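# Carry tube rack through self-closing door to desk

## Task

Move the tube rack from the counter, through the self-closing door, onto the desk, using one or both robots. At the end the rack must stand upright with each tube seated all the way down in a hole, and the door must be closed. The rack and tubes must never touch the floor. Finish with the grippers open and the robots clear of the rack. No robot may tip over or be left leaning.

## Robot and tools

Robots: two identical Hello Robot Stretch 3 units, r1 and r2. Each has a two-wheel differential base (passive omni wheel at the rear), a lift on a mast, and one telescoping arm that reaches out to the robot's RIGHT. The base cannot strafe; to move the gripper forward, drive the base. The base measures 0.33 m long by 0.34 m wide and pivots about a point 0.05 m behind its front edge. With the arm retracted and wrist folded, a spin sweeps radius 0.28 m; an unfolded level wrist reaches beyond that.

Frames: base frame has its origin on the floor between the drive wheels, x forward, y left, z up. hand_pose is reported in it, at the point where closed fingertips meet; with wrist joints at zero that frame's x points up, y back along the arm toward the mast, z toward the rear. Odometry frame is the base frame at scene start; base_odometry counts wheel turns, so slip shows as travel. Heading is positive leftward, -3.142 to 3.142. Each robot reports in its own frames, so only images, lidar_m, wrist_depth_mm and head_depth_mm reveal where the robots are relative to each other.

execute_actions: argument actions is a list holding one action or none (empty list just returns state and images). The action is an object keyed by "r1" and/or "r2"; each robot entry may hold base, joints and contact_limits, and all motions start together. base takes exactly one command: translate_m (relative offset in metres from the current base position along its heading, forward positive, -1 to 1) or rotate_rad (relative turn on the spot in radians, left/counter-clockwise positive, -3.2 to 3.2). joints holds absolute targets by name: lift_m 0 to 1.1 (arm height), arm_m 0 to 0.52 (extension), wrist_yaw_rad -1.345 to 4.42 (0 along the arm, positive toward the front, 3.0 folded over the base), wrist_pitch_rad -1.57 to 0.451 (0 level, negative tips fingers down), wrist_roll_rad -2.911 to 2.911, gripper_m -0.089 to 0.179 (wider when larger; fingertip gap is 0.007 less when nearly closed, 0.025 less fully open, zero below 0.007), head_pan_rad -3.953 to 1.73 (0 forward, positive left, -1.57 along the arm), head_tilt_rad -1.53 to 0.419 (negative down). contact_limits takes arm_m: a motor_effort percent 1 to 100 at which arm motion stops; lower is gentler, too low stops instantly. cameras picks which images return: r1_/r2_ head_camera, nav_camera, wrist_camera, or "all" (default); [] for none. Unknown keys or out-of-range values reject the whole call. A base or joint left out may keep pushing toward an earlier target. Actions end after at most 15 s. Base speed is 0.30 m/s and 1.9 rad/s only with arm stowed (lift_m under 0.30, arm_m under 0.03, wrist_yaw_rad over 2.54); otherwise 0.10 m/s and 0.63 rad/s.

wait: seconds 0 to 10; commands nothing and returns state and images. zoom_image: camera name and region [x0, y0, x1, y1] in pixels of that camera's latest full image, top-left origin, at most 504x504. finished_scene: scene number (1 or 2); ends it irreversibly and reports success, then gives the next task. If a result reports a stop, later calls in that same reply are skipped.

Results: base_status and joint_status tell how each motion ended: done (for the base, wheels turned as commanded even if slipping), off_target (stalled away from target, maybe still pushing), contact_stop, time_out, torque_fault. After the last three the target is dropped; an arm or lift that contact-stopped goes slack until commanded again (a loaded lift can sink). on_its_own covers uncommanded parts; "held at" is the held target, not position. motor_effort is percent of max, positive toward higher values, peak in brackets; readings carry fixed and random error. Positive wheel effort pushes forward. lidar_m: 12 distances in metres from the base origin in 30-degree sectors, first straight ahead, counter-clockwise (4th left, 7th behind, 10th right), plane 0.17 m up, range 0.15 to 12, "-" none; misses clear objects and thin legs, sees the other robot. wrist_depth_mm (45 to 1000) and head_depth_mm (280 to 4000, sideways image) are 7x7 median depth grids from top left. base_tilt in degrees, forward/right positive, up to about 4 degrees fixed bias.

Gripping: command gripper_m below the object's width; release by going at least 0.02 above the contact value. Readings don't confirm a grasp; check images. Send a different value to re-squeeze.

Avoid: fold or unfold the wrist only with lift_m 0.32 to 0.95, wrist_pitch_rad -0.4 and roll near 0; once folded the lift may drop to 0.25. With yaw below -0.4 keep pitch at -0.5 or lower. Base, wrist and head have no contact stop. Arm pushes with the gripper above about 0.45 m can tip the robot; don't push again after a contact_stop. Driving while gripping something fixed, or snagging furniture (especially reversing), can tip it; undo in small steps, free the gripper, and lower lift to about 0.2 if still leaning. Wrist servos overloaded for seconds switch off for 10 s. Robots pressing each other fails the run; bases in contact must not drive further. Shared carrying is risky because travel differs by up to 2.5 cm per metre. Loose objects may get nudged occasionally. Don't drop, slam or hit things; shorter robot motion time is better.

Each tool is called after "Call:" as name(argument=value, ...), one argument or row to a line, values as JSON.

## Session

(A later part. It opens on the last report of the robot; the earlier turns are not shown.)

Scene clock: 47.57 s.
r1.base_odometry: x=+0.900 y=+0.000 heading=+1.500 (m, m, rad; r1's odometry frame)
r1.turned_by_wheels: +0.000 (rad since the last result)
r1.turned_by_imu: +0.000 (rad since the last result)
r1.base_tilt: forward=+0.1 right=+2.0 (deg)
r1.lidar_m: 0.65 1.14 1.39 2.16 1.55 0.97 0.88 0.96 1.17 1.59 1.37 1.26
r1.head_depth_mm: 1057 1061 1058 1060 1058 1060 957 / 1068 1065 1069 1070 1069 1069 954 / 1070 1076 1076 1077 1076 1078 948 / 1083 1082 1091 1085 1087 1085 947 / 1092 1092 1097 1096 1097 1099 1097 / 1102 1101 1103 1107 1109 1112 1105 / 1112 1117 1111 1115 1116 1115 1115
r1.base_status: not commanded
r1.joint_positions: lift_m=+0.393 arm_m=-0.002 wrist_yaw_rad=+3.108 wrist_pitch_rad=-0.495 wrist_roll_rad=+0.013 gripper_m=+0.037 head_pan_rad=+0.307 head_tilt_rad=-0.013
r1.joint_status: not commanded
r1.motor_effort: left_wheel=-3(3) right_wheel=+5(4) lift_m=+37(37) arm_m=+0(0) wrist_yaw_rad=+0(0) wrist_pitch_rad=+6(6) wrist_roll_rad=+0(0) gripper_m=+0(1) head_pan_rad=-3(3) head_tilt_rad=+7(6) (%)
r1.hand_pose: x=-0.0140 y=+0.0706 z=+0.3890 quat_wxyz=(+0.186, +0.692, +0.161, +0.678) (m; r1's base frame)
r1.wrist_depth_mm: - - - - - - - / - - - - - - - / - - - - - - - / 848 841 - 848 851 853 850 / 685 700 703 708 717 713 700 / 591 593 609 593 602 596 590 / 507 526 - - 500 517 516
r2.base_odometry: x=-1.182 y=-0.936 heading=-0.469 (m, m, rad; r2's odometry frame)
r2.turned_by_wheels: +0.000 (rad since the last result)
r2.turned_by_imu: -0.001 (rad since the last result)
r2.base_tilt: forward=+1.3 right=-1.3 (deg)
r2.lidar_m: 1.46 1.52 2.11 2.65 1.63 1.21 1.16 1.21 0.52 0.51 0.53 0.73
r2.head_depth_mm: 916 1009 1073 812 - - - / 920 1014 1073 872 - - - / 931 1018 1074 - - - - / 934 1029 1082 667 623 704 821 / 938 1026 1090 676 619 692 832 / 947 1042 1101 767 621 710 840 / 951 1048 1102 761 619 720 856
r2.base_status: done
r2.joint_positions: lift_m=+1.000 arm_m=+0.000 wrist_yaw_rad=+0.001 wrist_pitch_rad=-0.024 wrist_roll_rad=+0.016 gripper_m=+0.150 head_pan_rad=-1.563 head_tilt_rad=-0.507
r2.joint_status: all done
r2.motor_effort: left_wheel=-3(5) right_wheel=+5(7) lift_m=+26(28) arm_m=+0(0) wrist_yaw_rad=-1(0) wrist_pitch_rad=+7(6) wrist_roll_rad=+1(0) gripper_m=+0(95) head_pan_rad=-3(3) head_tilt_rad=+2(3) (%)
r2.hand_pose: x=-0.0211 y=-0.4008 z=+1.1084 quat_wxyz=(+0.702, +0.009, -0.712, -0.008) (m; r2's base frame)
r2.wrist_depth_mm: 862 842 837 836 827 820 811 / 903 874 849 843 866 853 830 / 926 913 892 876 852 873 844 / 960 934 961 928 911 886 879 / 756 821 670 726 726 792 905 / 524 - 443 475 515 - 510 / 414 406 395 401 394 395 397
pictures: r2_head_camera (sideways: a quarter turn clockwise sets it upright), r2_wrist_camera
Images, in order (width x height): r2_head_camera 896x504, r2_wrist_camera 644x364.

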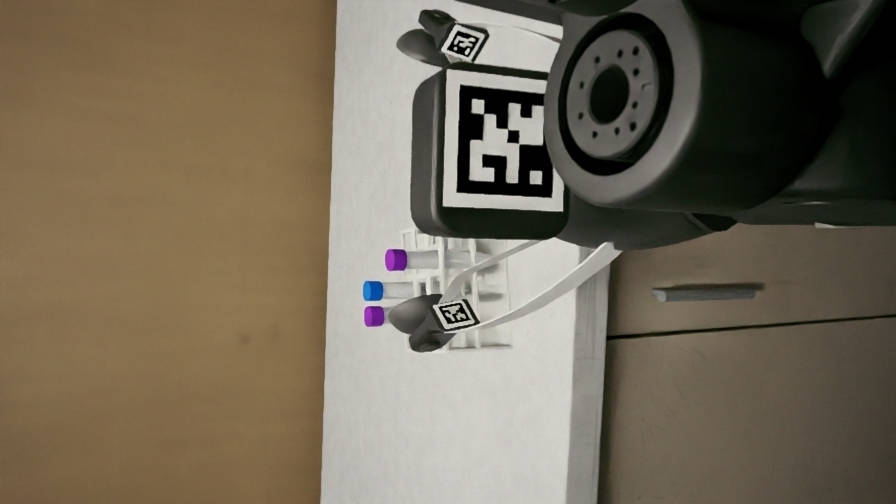

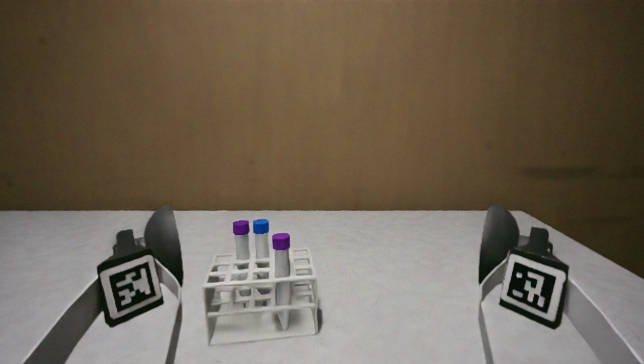

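Call:
execute_actions(
  actions=[
    {"r2":{"base":{"translate_m":0.085},"joints":{"gripper_m":0.179,"lift_m":0.85}}},
  ],
  cameras=["r2_head_camera","r2_wrist_camera"],
)

Scene clock: 50.50 s.
r1.base_odometry: x=+0.900 y=+0.000 heading=+1.500 (m, m, rad; r1's odometry frame)
r1.turned_by_wheels: +0.000 (rad since the last result)
r1.turned_by_imu: +0.000 (rad since the last result)
r1.base_tilt: forward=+0.1 right=+2.0 (deg)
r1.lidar_m: 0.65 1.14 1.39 2.16 1.55 0.97 0.88 0.96 1.17 1.59 1.37 1.26
r1.head_depth_mm: 1058 1056 1058 1056 1060 1060 957 / 1064 1068 1068 1066 1065 1069 954 / 1075 1075 1072 1077 1078 1081 950 / 1084 1081 1085 1083 1088 1091 943 / 1091 1091 1093 1094 1095 1094 1097 / 1106 1105 1103 1103 1108 1106 1105 / 1116 1112 1113 1115 1111 1119 1118
r1.base_status: not commanded
r1.joint_positions: lift_m=+0.393 arm_m=-0.002 wrist_yaw_rad=+3.108 wrist_pitch_rad=-0.495 wrist_roll_rad=+0.013 gripper_m=+0.037 head_pan_rad=+0.307 head_tilt_rad=-0.013
r1.joint_status: not commanded
r1.motor_effort: left_wheel=-3(4) right_wheel=+4(5) lift_m=+36(37) arm_m=+0(0) wrist_yaw_rad=+0(0) wrist_pitch_rad=+6(6) wrist_roll_rad=+0(1) gripper_m=+1(1) head_pan_rad=-3(3) head_tilt_rad=+6(6) (%)
r1.hand_pose: x=-0.0140 y=+0.0706 z=+0.3890 quat_wxyz=(+0.186, +0.692, +0.161, +0.678) (m; r1's base frame)
r1.wrist_depth_mm: - - - - - - - / - - - - - - - / - - - - - - - / 854 850 - 867 838 850 872 / 703 690 694 692 695 701 700 / 595 588 602 600 597 588 591 / 511 528 - - 498 512 512
r2.base_odometry: x=-1.106 y=-0.975 heading=-0.470 (m, m, rad; r2's odometry frame)
r2.turned_by_wheels: +0.000 (rad since the last result)
r2.turned_by_imu: -0.001 (rad since the last result)
r2.base_tilt: forward=+1.4 right=-1.3 (deg)
r2.lidar_m: 1.38 1.43 1.98 2.64 1.75 1.29 1.25 0.71 0.52 0.51 0.53 0.73
r2.head_depth_mm: 917 1005 1071 776 603 680 766 / 925 1013 1075 770 605 679 784 / 931 1013 1073 670 603 660 - / 936 1026 1083 675 621 682 823 / 943 1030 1086 763 613 708 833 / 947 1039 1100 764 620 712 842 / 959 1041 1105 762 622 721 855
r2.base_status: done
r2.joint_positions: lift_m=+0.850 arm_m=+0.000 wrist_yaw_rad=+0.001 wrist_pitch_rad=-0.023 wrist_roll_rad=+0.016 gripper_m=+0.179 head_pan_rad=-1.563 head_tilt_rad=-0.507
r2.joint_status: all done
r2.motor_effort: left_wheel=-2(3) right_wheel=+5(9) lift_m=+20(20) arm_m=+0(0) wrist_yaw_rad=-2(2) wrist_pitch_rad=+6(6) wrist_roll_rad=+0(1) gripper_m=+0(95) head_pan_rad=-1(2) head_tilt_rad=+2(3) (%)
r2.hand_pose: x=-0.0211 y=-0.4008 z=+0.9588 quat_wxyz=(+0.702, +0.009, -0.712, -0.008) (m; r2's base frame)
r2.wrist_depth_mm: 868 849 843 819 814 821 803 / 912 865 877 870 852 825 838 / 940 896 894 397 887 858 830 / 576 555 551 405 464 521 519 / 327 337 320 315 312 312 332 / 279 274 273 267 262 261 254 / 317 315 309 304 301 294 295
pictures: r2_head_camera (sideways: a quarter turn clockwise sets it upright), r2_wrist_camera
Images, in order (width x height): r2_head_camera 896x504, r2_wrist_camera 644x364.

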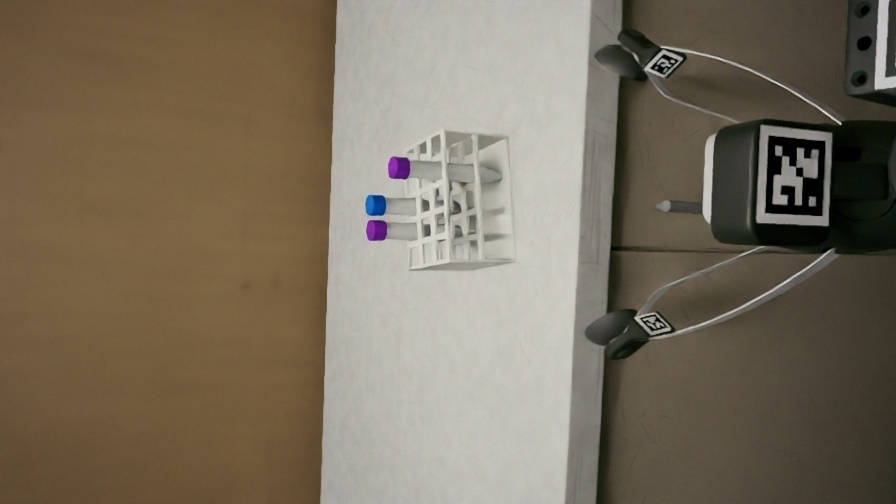

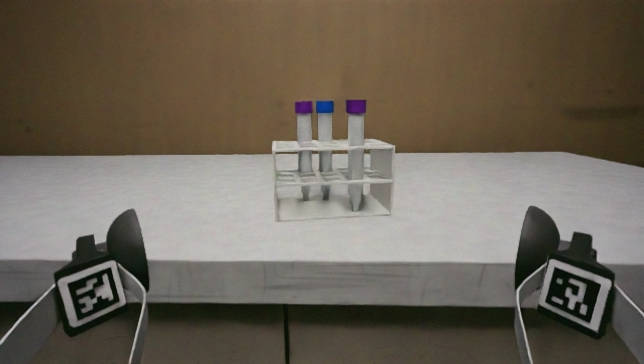

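Call:
execute_actions(
  actions=[
    {"r2":{"joints":{"lift_m":0.89}}},
  ],
  cameras=[],
)

Call:
execute_actions(
  actions=[
    {"r2":{"joints":{"arm_m":0.17}}},
  ],
  cameras=["r2_head_camera","r2_wrist_camera"],
)

Scene clock: 52.07 s.
r1.base_odometry: x=+0.900 y=+0.000 heading=+1.500 (m, m, rad; r1's odometry frame)
r1.turned_by_wheels: +0.000 (rad since the last result)
r1.turned_by_imu: +0.000 (rad since the last result)
r1.base_tilt: forward=+0.1 right=+2.0 (deg)
r1.lidar_m: 0.65 1.14 1.39 2.15 1.55 0.97 0.88 0.96 1.17 1.59 1.37 1.26
r1.head_depth_mm: 1055 1057 1060 1060 1059 1061 961 / 1066 1066 1066 1067 1072 1070 951 / 1080 1077 1077 1077 1079 1079 951 / 1081 1084 1086 1089 1089 1089 947 / 1095 1096 1099 1097 1094 1096 1101 / 1105 1102 1108 1108 1106 1108 1108 / 1114 1109 1116 1115 1115 1122 1118
r1.base_status: not commanded
r1.joint_positions: lift_m=+0.393 arm_m=-0.002 wrist_yaw_rad=+3.108 wrist_pitch_rad=-0.495 wrist_roll_rad=+0.013 gripper_m=+0.037 head_pan_rad=+0.307 head_tilt_rad=-0.013
r1.joint_status: not commanded
r1.motor_effort: left_wheel=-4(3) right_wheel=+5(5) lift_m=+38(38) arm_m=+0(0) wrist_yaw_rad=+0(0) wrist_pitch_rad=+6(6) wrist_roll_rad=+1(0) gripper_m=+0(0) head_pan_rad=-3(3) head_tilt_rad=+6(7) (%)
r1.hand_pose: x=-0.0140 y=+0.0706 z=+0.3890 quat_wxyz=(+0.186, +0.692, +0.161, +0.678) (m; r1's base frame)
r1.wrist_depth_mm: - - - - - - - / - - - - - - - / - - - - - - - / 840 850 - 855 846 853 844 / 697 687 695 706 702 700 710 / 588 587 607 594 607 602 572 / 513 530 - - 504 513 503
r2.base_odometry: x=-1.106 y=-0.975 heading=-0.470 (m, m, rad; r2's odometry frame)
r2.turned_by_wheels: +0.000 (rad since the last result)
r2.turned_by_imu: +0.000 (rad since the last result)
r2.base_tilt: forward=+1.4 right=-1.3 (deg)
r2.lidar_m: 1.38 1.43 1.99 2.65 1.75 1.29 1.25 0.71 0.52 0.51 0.53 0.73
r2.head_depth_mm: 918 1003 1067 771 624 677 - / 921 1016 1070 774 603 680 - / 929 1019 1074 668 600 - - / 937 1025 1080 674 623 697 846 / 945 1027 1094 766 623 704 834 / 946 1039 1099 765 621 710 843 / 955 1046 1106 759 619 719 852
r2.base_status: not commanded
r2.joint_positions: lift_m=+0.890 arm_m=+0.000 wrist_yaw_rad=+0.001 wrist_pitch_rad=-0.023 wrist_roll_rad=+0.016 gripper_m=+0.179 head_pan_rad=-1.563 head_tilt_rad=-0.507
r2.joint_status: all done
r2.motor_effort: left_wheel=-3(3) right_wheel=+5(5) lift_m=+26(29) arm_m=+0(0) wrist_yaw_rad=-1(0) wrist_pitch_rad=+6(6) wrist_roll_rad=+0(0) gripper_m=+0(0) head_pan_rad=-2(2) head_tilt_rad=+3(3) (%)
r2.hand_pose: x=-0.0211 y=-0.4008 z=+0.9985 quat_wxyz=(+0.702, +0.009, -0.712, -0.008) (m; r2's base frame)
r2.wrist_depth_mm: 865 848 855 830 825 807 803 / 892 872 882 848 847 841 834 / 891 925 905 888 874 854 867 / 769 757 746 408 705 694 688 / 439 458 429 385 416 419 448 / 328 306 307 303 299 300 313 / 317 287 281 278 275 270 271
pictures: none
No camera images: the call's "cameras" was empty. Leave "cameras" out to get every camera's image.

Scene clock: 54.57 s.
r1.base_odometry: x=+0.900 y=+0.000 heading=+1.500 (m, m, rad; r1's odometry frame)
r1.turned_by_wheels: +0.000 (rad since the last result)
r1.turned_by_imu: +0.000 (rad since the last result)
r1.base_tilt: forward=+0.2 right=+1.7 (deg)
r1.lidar_m: 0.65 1.14 1.39 2.15 1.55 0.97 0.88 0.97 1.16 1.59 1.37 1.25
r1.head_depth_mm: 1057 1055 1060 1057 1060 1064 956 / 1067 1067 1066 1070 1068 1068 955 / 1076 1072 1074 1076 1080 1082 948 / 1084 1082 1082 1084 1087 1083 950 / 1094 1096 1096 1094 1097 1100 1098 / 1102 1105 1102 1107 1104 1102 1108 / 1109 1110 1111 1113 1110 1116 1114
r1.base_status: not commanded
r1.joint_positions: lift_m=+0.393 arm_m=-0.002 wrist_yaw_rad=+3.108 wrist_pitch_rad=-0.495 wrist_roll_rad=+0.013 gripper_m=+0.037 head_pan_rad=+0.307 head_tilt_rad=-0.013
r1.joint_status: not commanded
r1.motor_effort: left_wheel=-4(3) right_wheel=+5(5) lift_m=+37(38) arm_m=+0(0) wrist_yaw_rad=+0(0) wrist_pitch_rad=+6(6) wrist_roll_rad=+0(1) gripper_m=+0(0) head_pan_rad=-3(3) head_tilt_rad=+6(6) (%)
r1.hand_pose: x=-0.0140 y=+0.0706 z=+0.3890 quat_wxyz=(+0.186, +0.692, +0.161, +0.678) (m; r1's base frame)
r1.wrist_depth_mm: - - - - - - - / - - - - - - - / - - - - - - - / 854 848 - 840 853 857 857 / 686 703 691 694 696 696 707 / 592 596 596 593 609 597 598 / 505 520 - - 499 514 515
r2.base_odometry: x=-1.106 y=-0.975 heading=-0.470 (m, m, rad; r2's odometry frame)
r2.turned_by_wheels: +0.000 (rad since the last result)
r2.turned_by_imu: +0.000 (rad since the last result)
r2.base_tilt: forward=+1.4 right=-1.4 (deg)
r2.lidar_m: 1.37 1.44 1.99 2.65 1.75 1.29 1.25 0.71 0.52 0.51 0.53 0.73
r2.head_depth_mm: 917 1005 1071 792 - 708 789 / 925 1015 1068 849 - 720 801 / 931 1013 1074 669 - 708 810 / 935 1023 1083 677 623 704 822 / 940 1031 1088 768 620 705 830 / 947 1038 1102 764 620 713 841 / 953 1046 1104 761 619 721 855
r2.base_status: not commanded
r2.joint_positions: lift_m=+0.890 arm_m=+0.170 wrist_yaw_rad=+0.000 wrist_pitch_rad=-0.023 wrist_roll_rad=+0.016 gripper_m=+0.179 head_pan_rad=-1.563 head_tilt_rad=-0.507
r2.joint_status: all done
r2.motor_effort: left_wheel=-3(3) right_wheel=+4(5) lift_m=+26(26) arm_m=+4(2) wrist_yaw_rad=+0(1) wrist_pitch_rad=+6(6) wrist_roll_rad=+1(0) gripper_m=+0(0) head_pan_rad=-1(2) head_tilt_rad=+2(3) (%)
r2.hand_pose: x=-0.0213 y=-0.5702 z=+0.9985 quat_wxyz=(+0.702, +0.009, -0.712, -0.008) (m; r2's base frame)
r2.wrist_depth_mm: 687 683 681 674 654 661 645 / 711 718 695 690 678 681 665 / 745 729 715 706 706 696 690 / 754 740 741 237 627 711 709 / 438 454 432 236 214 416 447 / 329 305 265 239 213 295 312 / 226 236 223 218 218 231 219
pictures: r2_head_camera (sideways: a quarter turn clockwise sets it upright), r2_wrist_camera
Images, in order (width x height): r2_head_camera 896x504, r2_wrist_camera 644x364.

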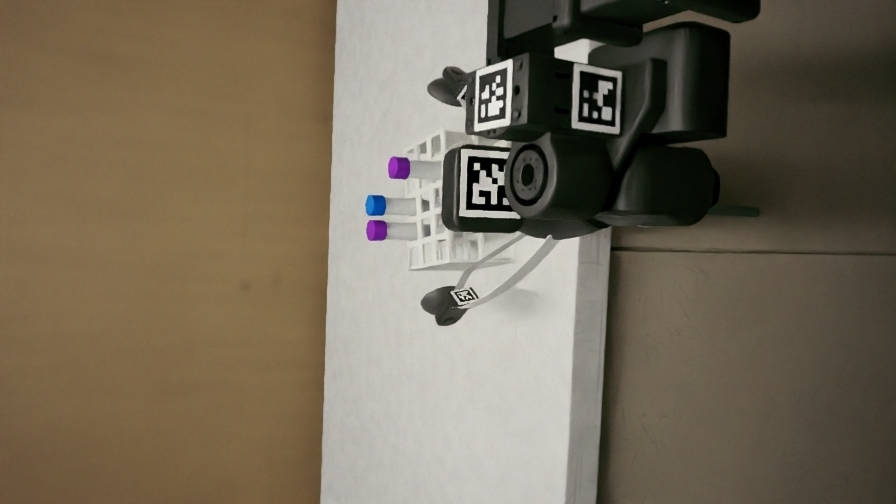

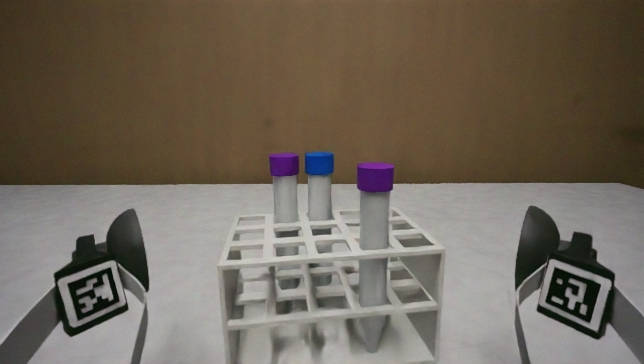

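Call:
execute_actions(
  actions=[
    {"r2":{"joints":{"arm_m":0.22,"lift_m":0.868}}},
  ],
  cameras=["r2_wrist_camera"],
)

Call:
execute_actions(
  actions=[
    {"r2":{"joints":{"gripper_m":0.11}}},
  ],
  cameras=["r2_wrist_camera"],
)

Call:
execute_actions(
  actions=[
    {"r2":{"joints":{"lift_m":0.93}}},
  ],
  cameras=["r2_wrist_camera","r2_head_camera"],
)

Scene clock: 56.83 s.
r1.base_odometry: x=+0.900 y=+0.000 heading=+1.500 (m, m, rad; r1's odometry frame)
r1.turned_by_wheels: +0.000 (rad since the last result)
r1.turned_by_imu: +0.000 (rad since the last result)
r1.base_tilt: forward=+0.0 right=+1.9 (deg)
r1.lidar_m: 0.65 1.14 1.38 2.16 1.55 0.97 0.88 0.96 1.17 1.59 1.37 1.25
r1.head_depth_mm: 1062 1055 1060 1056 1057 1064 960 / 1065 1065 1067 1074 1075 1071 953 / 1078 1077 1075 1080 1075 1076 951 / 1082 1084 1080 1082 1093 1085 944 / 1092 1095 1090 1097 1097 1095 1094 / 1104 1103 1106 1107 1106 1105 1106 / 1116 1113 1113 1114 1118 1120 1116
r1.base_status: not commanded
r1.joint_positions: lift_m=+0.393 arm_m=-0.002 wrist_yaw_rad=+3.108 wrist_pitch_rad=-0.495 wrist_roll_rad=+0.013 gripper_m=+0.037 head_pan_rad=+0.307 head_tilt_rad=-0.013
r1.joint_status: not commanded
r1.motor_effort: left_wheel=-4(3) right_wheel=+4(5) lift_m=+38(38) arm_m=+0(0) wrist_yaw_rad=+0(0) wrist_pitch_rad=+6(6) wrist_roll_rad=+0(0) gripper_m=+0(0) head_pan_rad=-3(3) head_tilt_rad=+7(7) (%)
r1.hand_pose: x=-0.0140 y=+0.0706 z=+0.3890 quat_wxyz=(+0.186, +0.692, +0.161, +0.678) (m; r1's base frame)
r1.wrist_depth_mm: - - - - - - - / - - - - - - - / - - - - - - - / 841 870 - 849 848 840 825 / 709 705 694 702 706 704 709 / 592 586 611 592 586 602 598 / 516 528 - - 501 520 512
r2.base_odometry: x=-1.106 y=-0.975 heading=-0.470 (m, m, rad; r2's odometry frame)
r2.turned_by_wheels: +0.000 (rad since the last result)
r2.turned_by_imu: +0.000 (rad since the last result)
r2.base_tilt: forward=+1.4 right=-1.2 (deg)
r2.lidar_m: 1.38 1.44 1.98 2.65 1.76 1.29 1.25 0.71 0.52 0.51 0.53 0.73
r2.head_depth_mm: 916 1008 1074 809 - 687 791 / 922 1014 1070 852 - 697 802 / 930 1017 1079 681 - 692 813 / 937 1028 1087 676 621 699 824 / 941 1027 1086 766 623 704 832 / 942 1039 1101 762 620 712 844 / 951 1048 1103 762 621 717 851
r2.base_status: not commanded
r2.joint_positions: lift_m=+0.868 arm_m=+0.220 wrist_yaw_rad=+0.000 wrist_pitch_rad=-0.023 wrist_roll_rad=+0.016 gripper_m=+0.179 head_pan_rad=-1.563 head_tilt_rad=-0.507
r2.joint_status: all done
r2.motor_effort: left_wheel=-3(3) right_wheel=+5(5) lift_m=+20(18) arm_m=+4(4) wrist_yaw_rad=-2(1) wrist_pitch_rad=+6(6) wrist_roll_rad=+1(0) gripper_m=+0(0) head_pan_rad=-2(3) head_tilt_rad=+3(3) (%)
r2.hand_pose: x=-0.0213 y=-0.6203 z=+0.9768 quat_wxyz=(+0.702, +0.009, -0.712, -0.008) (m; r2's base frame)
r2.wrist_depth_mm: 635 628 626 621 613 605 605 / 666 652 646 636 637 628 624 / 697 688 674 672 643 650 645 / 647 636 542 209 479 592 595 / 374 386 175 179 141 356 380 / 282 240 168 180 162 228 268 / 194 193 155 179 151 190 188
pictures: r2_wrist_camera
Images, in order (width x height): r2_wrist_camera 644x364.

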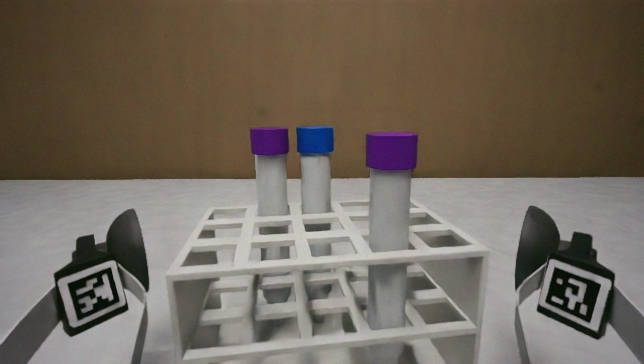

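Scene clock: 58.00 s.
r1.base_odometry: x=+0.900 y=+0.000 heading=+1.500 (m, m, rad; r1's odometry frame)
r1.turned_by_wheels: +0.000 (rad since the last result)
r1.turned_by_imu: +0.000 (rad since the last result)
r1.base_tilt: forward=+0.1 right=+2.1 (deg)
r1.lidar_m: 0.65 1.14 1.38 2.15 1.55 0.97 0.88 0.96 1.17 1.59 1.37 1.26
r1.head_depth_mm: 1059 1057 1058 1055 1060 1056 957 / 1065 1069 1067 1068 1069 1070 955 / 1079 1079 1072 1074 1077 1082 952 / 1084 1087 1084 1083 1086 1089 952 / 1092 1092 1090 1095 1102 1096 1097 / 1101 1101 1109 1104 1106 1113 1110 / 1114 1114 1118 1115 1117 1119 1119
r1.base_status: not commanded
r1.joint_positions: lift_m=+0.393 arm_m=-0.002 wrist_yaw_rad=+3.108 wrist_pitch_rad=-0.495 wrist_roll_rad=+0.013 gripper_m=+0.037 head_pan_rad=+0.307 head_tilt_rad=-0.013
r1.joint_status: not commanded
r1.motor_effort: left_wheel=-2(3) right_wheel=+5(5) lift_m=+37(38) arm_m=+0(0) wrist_yaw_rad=+0(0) wrist_pitch_rad=+6(6) wrist_roll_rad=+0(0) gripper_m=-1(1) head_pan_rad=-3(3) head_tilt_rad=+6(6) (%)
r1.hand_pose: x=-0.0140 y=+0.0706 z=+0.3890 quat_wxyz=(+0.186, +0.692, +0.161, +0.678) (m; r1's base frame)
r1.wrist_depth_mm: - - - - - - - / - - - - - - - / - - - - - - - / 867 866 - 868 840 859 858 / 707 702 702 687 700 703 689 / 587 591 599 587 597 595 575 / 510 533 - - 503 517 508
r2.base_odometry: x=-1.106 y=-0.975 heading=-0.470 (m, m, rad; r2's odometry frame)
r2.turned_by_wheels: +0.000 (rad since the last result)
r2.turned_by_imu: +0.000 (rad since the last result)
r2.base_tilt: forward=+1.3 right=-1.4 (deg)
r2.lidar_m: 1.38 1.43 1.98 2.65 1.75 1.29 1.25 0.71 0.52 0.51 0.53 0.73
r2.head_depth_mm: 918 1003 1074 809 - 685 797 / 926 1014 1073 848 - 697 802 / 930 1022 1074 676 - 690 813 / 933 1019 1089 688 623 701 821 / 939 1027 1093 765 621 707 828 / 944 1043 1095 764 619 711 844 / 955 1043 1115 762 619 720 852
r2.base_status: not commanded
r2.joint_positions: lift_m=+0.868 arm_m=+0.220 wrist_yaw_rad=+0.000 wrist_pitch_rad=-0.023 wrist_roll_rad=+0.016 gripper_m=+0.111 head_pan_rad=-1.563 head_tilt_rad=-0.507
r2.joint_status: all done
r2.motor_effort: left_wheel=-3(3) right_wheel=+4(5) lift_m=+20(20) arm_m=+4(4) wrist_yaw_rad=-1(1) wrist_pitch_rad=+6(6) wrist_roll_rad=+0(1) gripper_m=-15(100) head_pan_rad=-3(3) head_tilt_rad=+2(2) (%)
r2.hand_pose: x=-0.0213 y=-0.6203 z=+0.9768 quat_wxyz=(+0.702, +0.009, -0.712, -0.008) (m; r2's base frame)
r2.wrist_depth_mm: 645 642 635 615 617 607 601 / 667 664 658 632 626 637 616 / 682 678 673 667 648 648 640 / 649 633 624 195 472 592 579 / 373 403 188 171 143 384 351 / 271 - 164 193 163 150 254 / 203 202 180 180 159 189 197
pictures: r2_wrist_camera
Images, in order (width x height): r2_wrist_camera 644x364.

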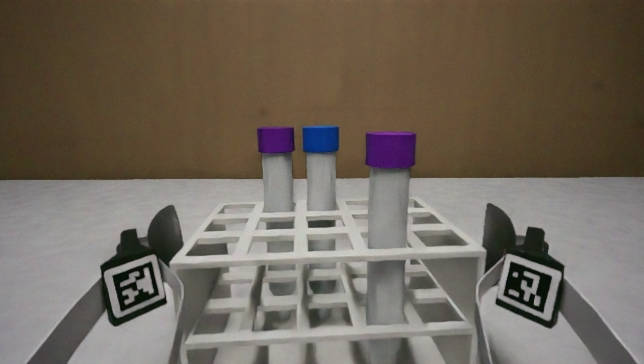

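Scene clock: 59.40 s.
r1.base_odometry: x=+0.900 y=+0.000 heading=+1.500 (m, m, rad; r1's odometry frame)
r1.turned_by_wheels: +0.000 (rad since the last result)
r1.turned_by_imu: +0.000 (rad since the last result)
r1.base_tilt: forward=+0.1 right=+1.9 (deg)
r1.lidar_m: 0.65 1.14 1.39 2.16 1.55 0.97 0.88 0.96 1.17 1.59 1.37 1.26
r1.head_depth_mm: 1054 1054 1058 1056 1062 1057 956 / 1066 1068 1069 1071 1069 1071 956 / 1076 1078 1075 1075 1074 1077 950 / 1080 1083 1084 1084 1084 1086 943 / 1094 1094 1095 1096 1099 1100 1099 / 1101 1104 1104 1105 1110 1115 1110 / 1109 1115 1111 1113 1114 1113 1117
r1.base_status: not commanded
r1.joint_positions: lift_m=+0.393 arm_m=-0.002 wrist_yaw_rad=+3.108 wrist_pitch_rad=-0.495 wrist_roll_rad=+0.013 gripper_m=+0.037 head_pan_rad=+0.307 head_tilt_rad=-0.013
r1.joint_status: not commanded
r1.motor_effort: left_wheel=-4(3) right_wheel=+4(4) lift_m=+38(36) arm_m=+0(0) wrist_yaw_rad=+0(0) wrist_pitch_rad=+6(6) wrist_roll_rad=+0(1) gripper_m=+1(0) head_pan_rad=-3(3) head_tilt_rad=+6(6) (%)
r1.hand_pose: x=-0.0140 y=+0.0706 z=+0.3890 quat_wxyz=(+0.186, +0.692, +0.161, +0.678) (m; r1's base frame)
r1.wrist_depth_mm: - - - - - - - / - - - - - - - / - - - - - - - / 856 859 - 864 845 846 845 / 696 680 702 702 700 686 681 / 586 600 610 602 597 588 590 / 507 535 - - 497 515 514
r2.base_odometry: x=-1.106 y=-0.975 heading=-0.470 (m, m, rad; r2's odometry frame)
r2.turned_by_wheels: +0.000 (rad since the last result)
r2.turned_by_imu: +0.000 (rad since the last result)
r2.base_tilt: forward=+1.3 right=-1.3 (deg)
r2.lidar_m: 1.38 1.44 1.99 2.65 1.75 1.29 1.25 0.71 0.52 0.51 0.53 0.73
r2.head_depth_mm: 919 1003 1071 - 585 674 793 / 924 1009 1087 - 609 685 802 / 933 1016 1089 - 597 675 811 / 938 1028 1082 692 622 697 825 / 943 1030 1089 766 622 706 831 / 949 1038 1097 762 618 712 842 / 950 1045 1110 763 620 722 855
r2.base_status: not commanded
r2.joint_positions: lift_m=+0.930 arm_m=+0.220 wrist_yaw_rad=+0.000 wrist_pitch_rad=-0.026 wrist_roll_rad=+0.016 gripper_m=+0.111 head_pan_rad=-1.563 head_tilt_rad=-0.507
r2.joint_status: all done
r2.motor_effort: left_wheel=-3(2) right_wheel=+4(5) lift_m=+27(27) arm_m=+4(4) wrist_yaw_rad=-1(1) wrist_pitch_rad=+7(7) wrist_roll_rad=+0(0) gripper_m=-15(15) head_pan_rad=-3(3) head_tilt_rad=+2(2) (%)
r2.hand_pose: x=-0.0213 y=-0.6202 z=+1.0377 quat_wxyz=(+0.702, +0.010, -0.712, -0.009) (m; r2's base frame)
r2.wrist_depth_mm: 647 630 632 617 614 609 591 / 659 654 644 646 629 631 630 / 687 672 670 663 639 641 645 / 697 696 690 198 667 669 662 / 541 595 181 176 143 555 514 / 385 - 165 196 164 151 367 / 297 291 159 182 154 277 288
pictures: r2_head_camera (sideways: a quarter turn clockwise sets it upright), r2_wrist_camera
Images, in order (width x height): r2_head_camera 896x504, r2_wrist_camera 644x364.

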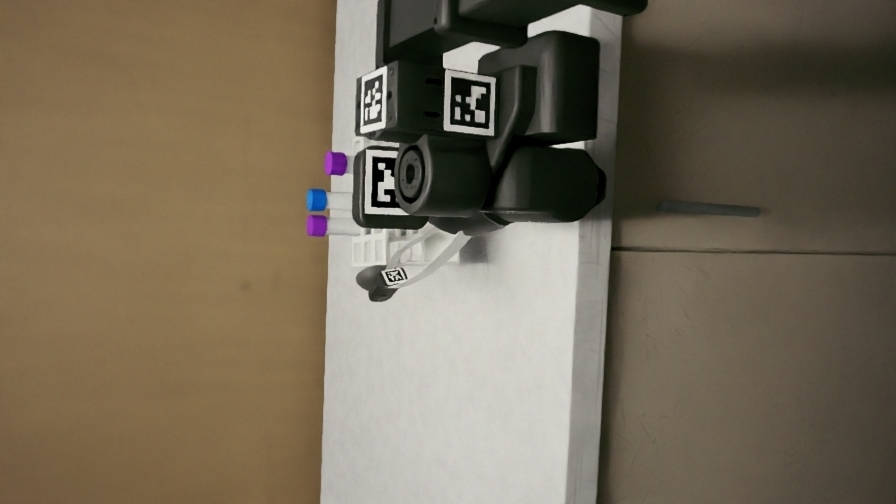

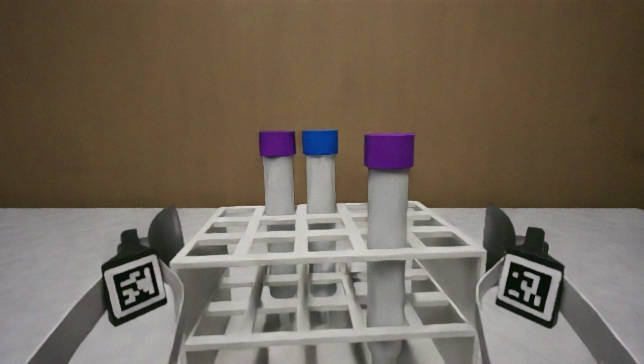

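Call:
execute_actions(
  actions=[
    {"r1":{"base":{"rotate_rad":3.0},"joints":{"head_pan_rad":0,"head_tilt_rad":-0.2}},"r2":{"joints":{"arm_m":0,"head_pan_rad":0.3,"head_tilt_rad":-0.3}}},
  ],
  cameras=["r1_nav_camera","r2_nav_camera"],
)

Scene clock: 67.27 s.
r1.base_odometry: x=+0.900 y=+0.000 heading=-1.783 (m, m, rad; r1's odometry frame)
r1.turned_by_wheels: +3.000 (rad since the last result)
r1.turned_by_imu: +2.957 (rad since the last result)
r1.base_tilt: forward=+0.2 right=+1.9 (deg)
r1.lidar_m: 0.88 0.96 1.06 1.55 1.59 1.37 1.14 0.65 1.26 2.00 2.08 1.07
r1.head_depth_mm: 929 974 1020 1067 1127 1183 1245 / 889 926 966 1014 1062 1113 1179 / 850 882 919 964 1006 1055 1107 / 813 843 875 915 956 998 1043 / 780 808 841 873 910 949 993 / 746 776 810 845 880 914 963 / 789 816 846 874 907 946 985
r1.base_status: done
r1.joint_positions: lift_m=+0.393 arm_m=-0.002 wrist_yaw_rad=+3.108 wrist_pitch_rad=-0.495 wrist_roll_rad=+0.013 gripper_m=+0.037 head_pan_rad=+0.007 head_tilt_rad=-0.197
r1.joint_status: all done
r1.motor_effort: left_wheel=-3(6) right_wheel=+5(10) lift_m=+37(37) arm_m=+0(0) wrist_yaw_rad=+0(0) wrist_pitch_rad=+6(6) wrist_roll_rad=+0(1) gripper_m=+1(0) head_pan_rad=-3(21) head_tilt_rad=-1(19) (%)
r1.hand_pose: x=-0.0140 y=+0.0706 z=+0.3890 quat_wxyz=(+0.186, +0.692, +0.161, +0.678) (m; r1's base frame)
r1.wrist_depth_mm: - - - - - 981 791 / - - - - - - 821 / - - - - - - 843 / 841 864 - 855 838 866 831 / 705 698 694 705 696 691 693 / 580 589 604 594 598 591 587 / 504 525 - - 506 514 507
r2.base_odometry: x=-1.106 y=-0.975 heading=-0.470 (m, m, rad; r2's odometry frame)
r2.turned_by_wheels: +0.000 (rad since the last result)
r2.turned_by_imu: -0.001 (rad since the last result)
r2.base_tilt: forward=+1.4 right=-1.3 (deg)
r2.lidar_m: 1.38 1.44 1.98 2.65 1.75 1.29 1.25 0.71 0.52 0.50 0.53 0.73
r2.head_depth_mm: 1135 1201 1270 1344 1418 1521 1518 / 1177 1237 1307 1394 1486 1599 1500 / 1210 1277 1362 1440 1551 1655 1512 / 1246 1325 1418 1517 1616 1714 1514 / 1299 1384 1476 1577 1691 1788 1515 / 1348 1435 1544 1637 1785 1841 1486 / 1398 1497 1609 1726 1861 1885 1493
r2.base_status: not commanded
r2.joint_positions: lift_m=+0.930 arm_m=+0.001 wrist_yaw_rad=+0.000 wrist_pitch_rad=-0.027 wrist_roll_rad=+0.016 gripper_m=+0.111 head_pan_rad=+0.293 head_tilt_rad=-0.310
r2.joint_status: all done
r2.motor_effort: left_wheel=-2(2) right_wheel=+4(4) lift_m=+27(27) arm_m=-4(7) wrist_yaw_rad=+0(0) wrist_pitch_rad=+7(7) wrist_roll_rad=+0(0) gripper_m=-15(15) head_pan_rad=+2(31) head_tilt_rad=+4(18) (%)
r2.hand_pose: x=-0.0214 y=-0.4010 z=+1.0376 quat_wxyz=(+0.702, +0.010, -0.712, -0.010) (m; r2's base frame)
r2.wrist_depth_mm: 876 865 846 821 830 816 801 / 899 869 866 842 877 841 837 / 923 917 905 869 861 872 869 / 943 949 917 195 681 871 880 / 550 589 181 177 142 568 516 / 382 - 164 196 164 150 371 / 298 293 159 181 153 277 288
pictures: r1_nav_camera (sideways: a quarter turn counterclockwise sets it upright), r2_nav_camera (sideways: a quarter turn counterclockwise sets it upright)
Images, in order (width x height): r1_nav_camera 672x504, r2_nav_camera 672x504.

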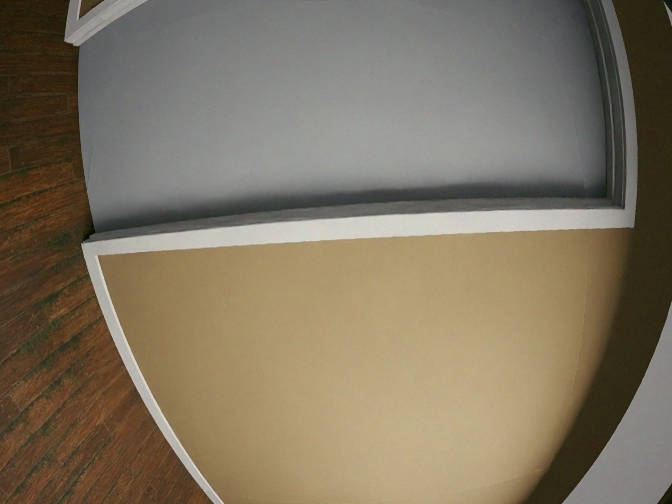

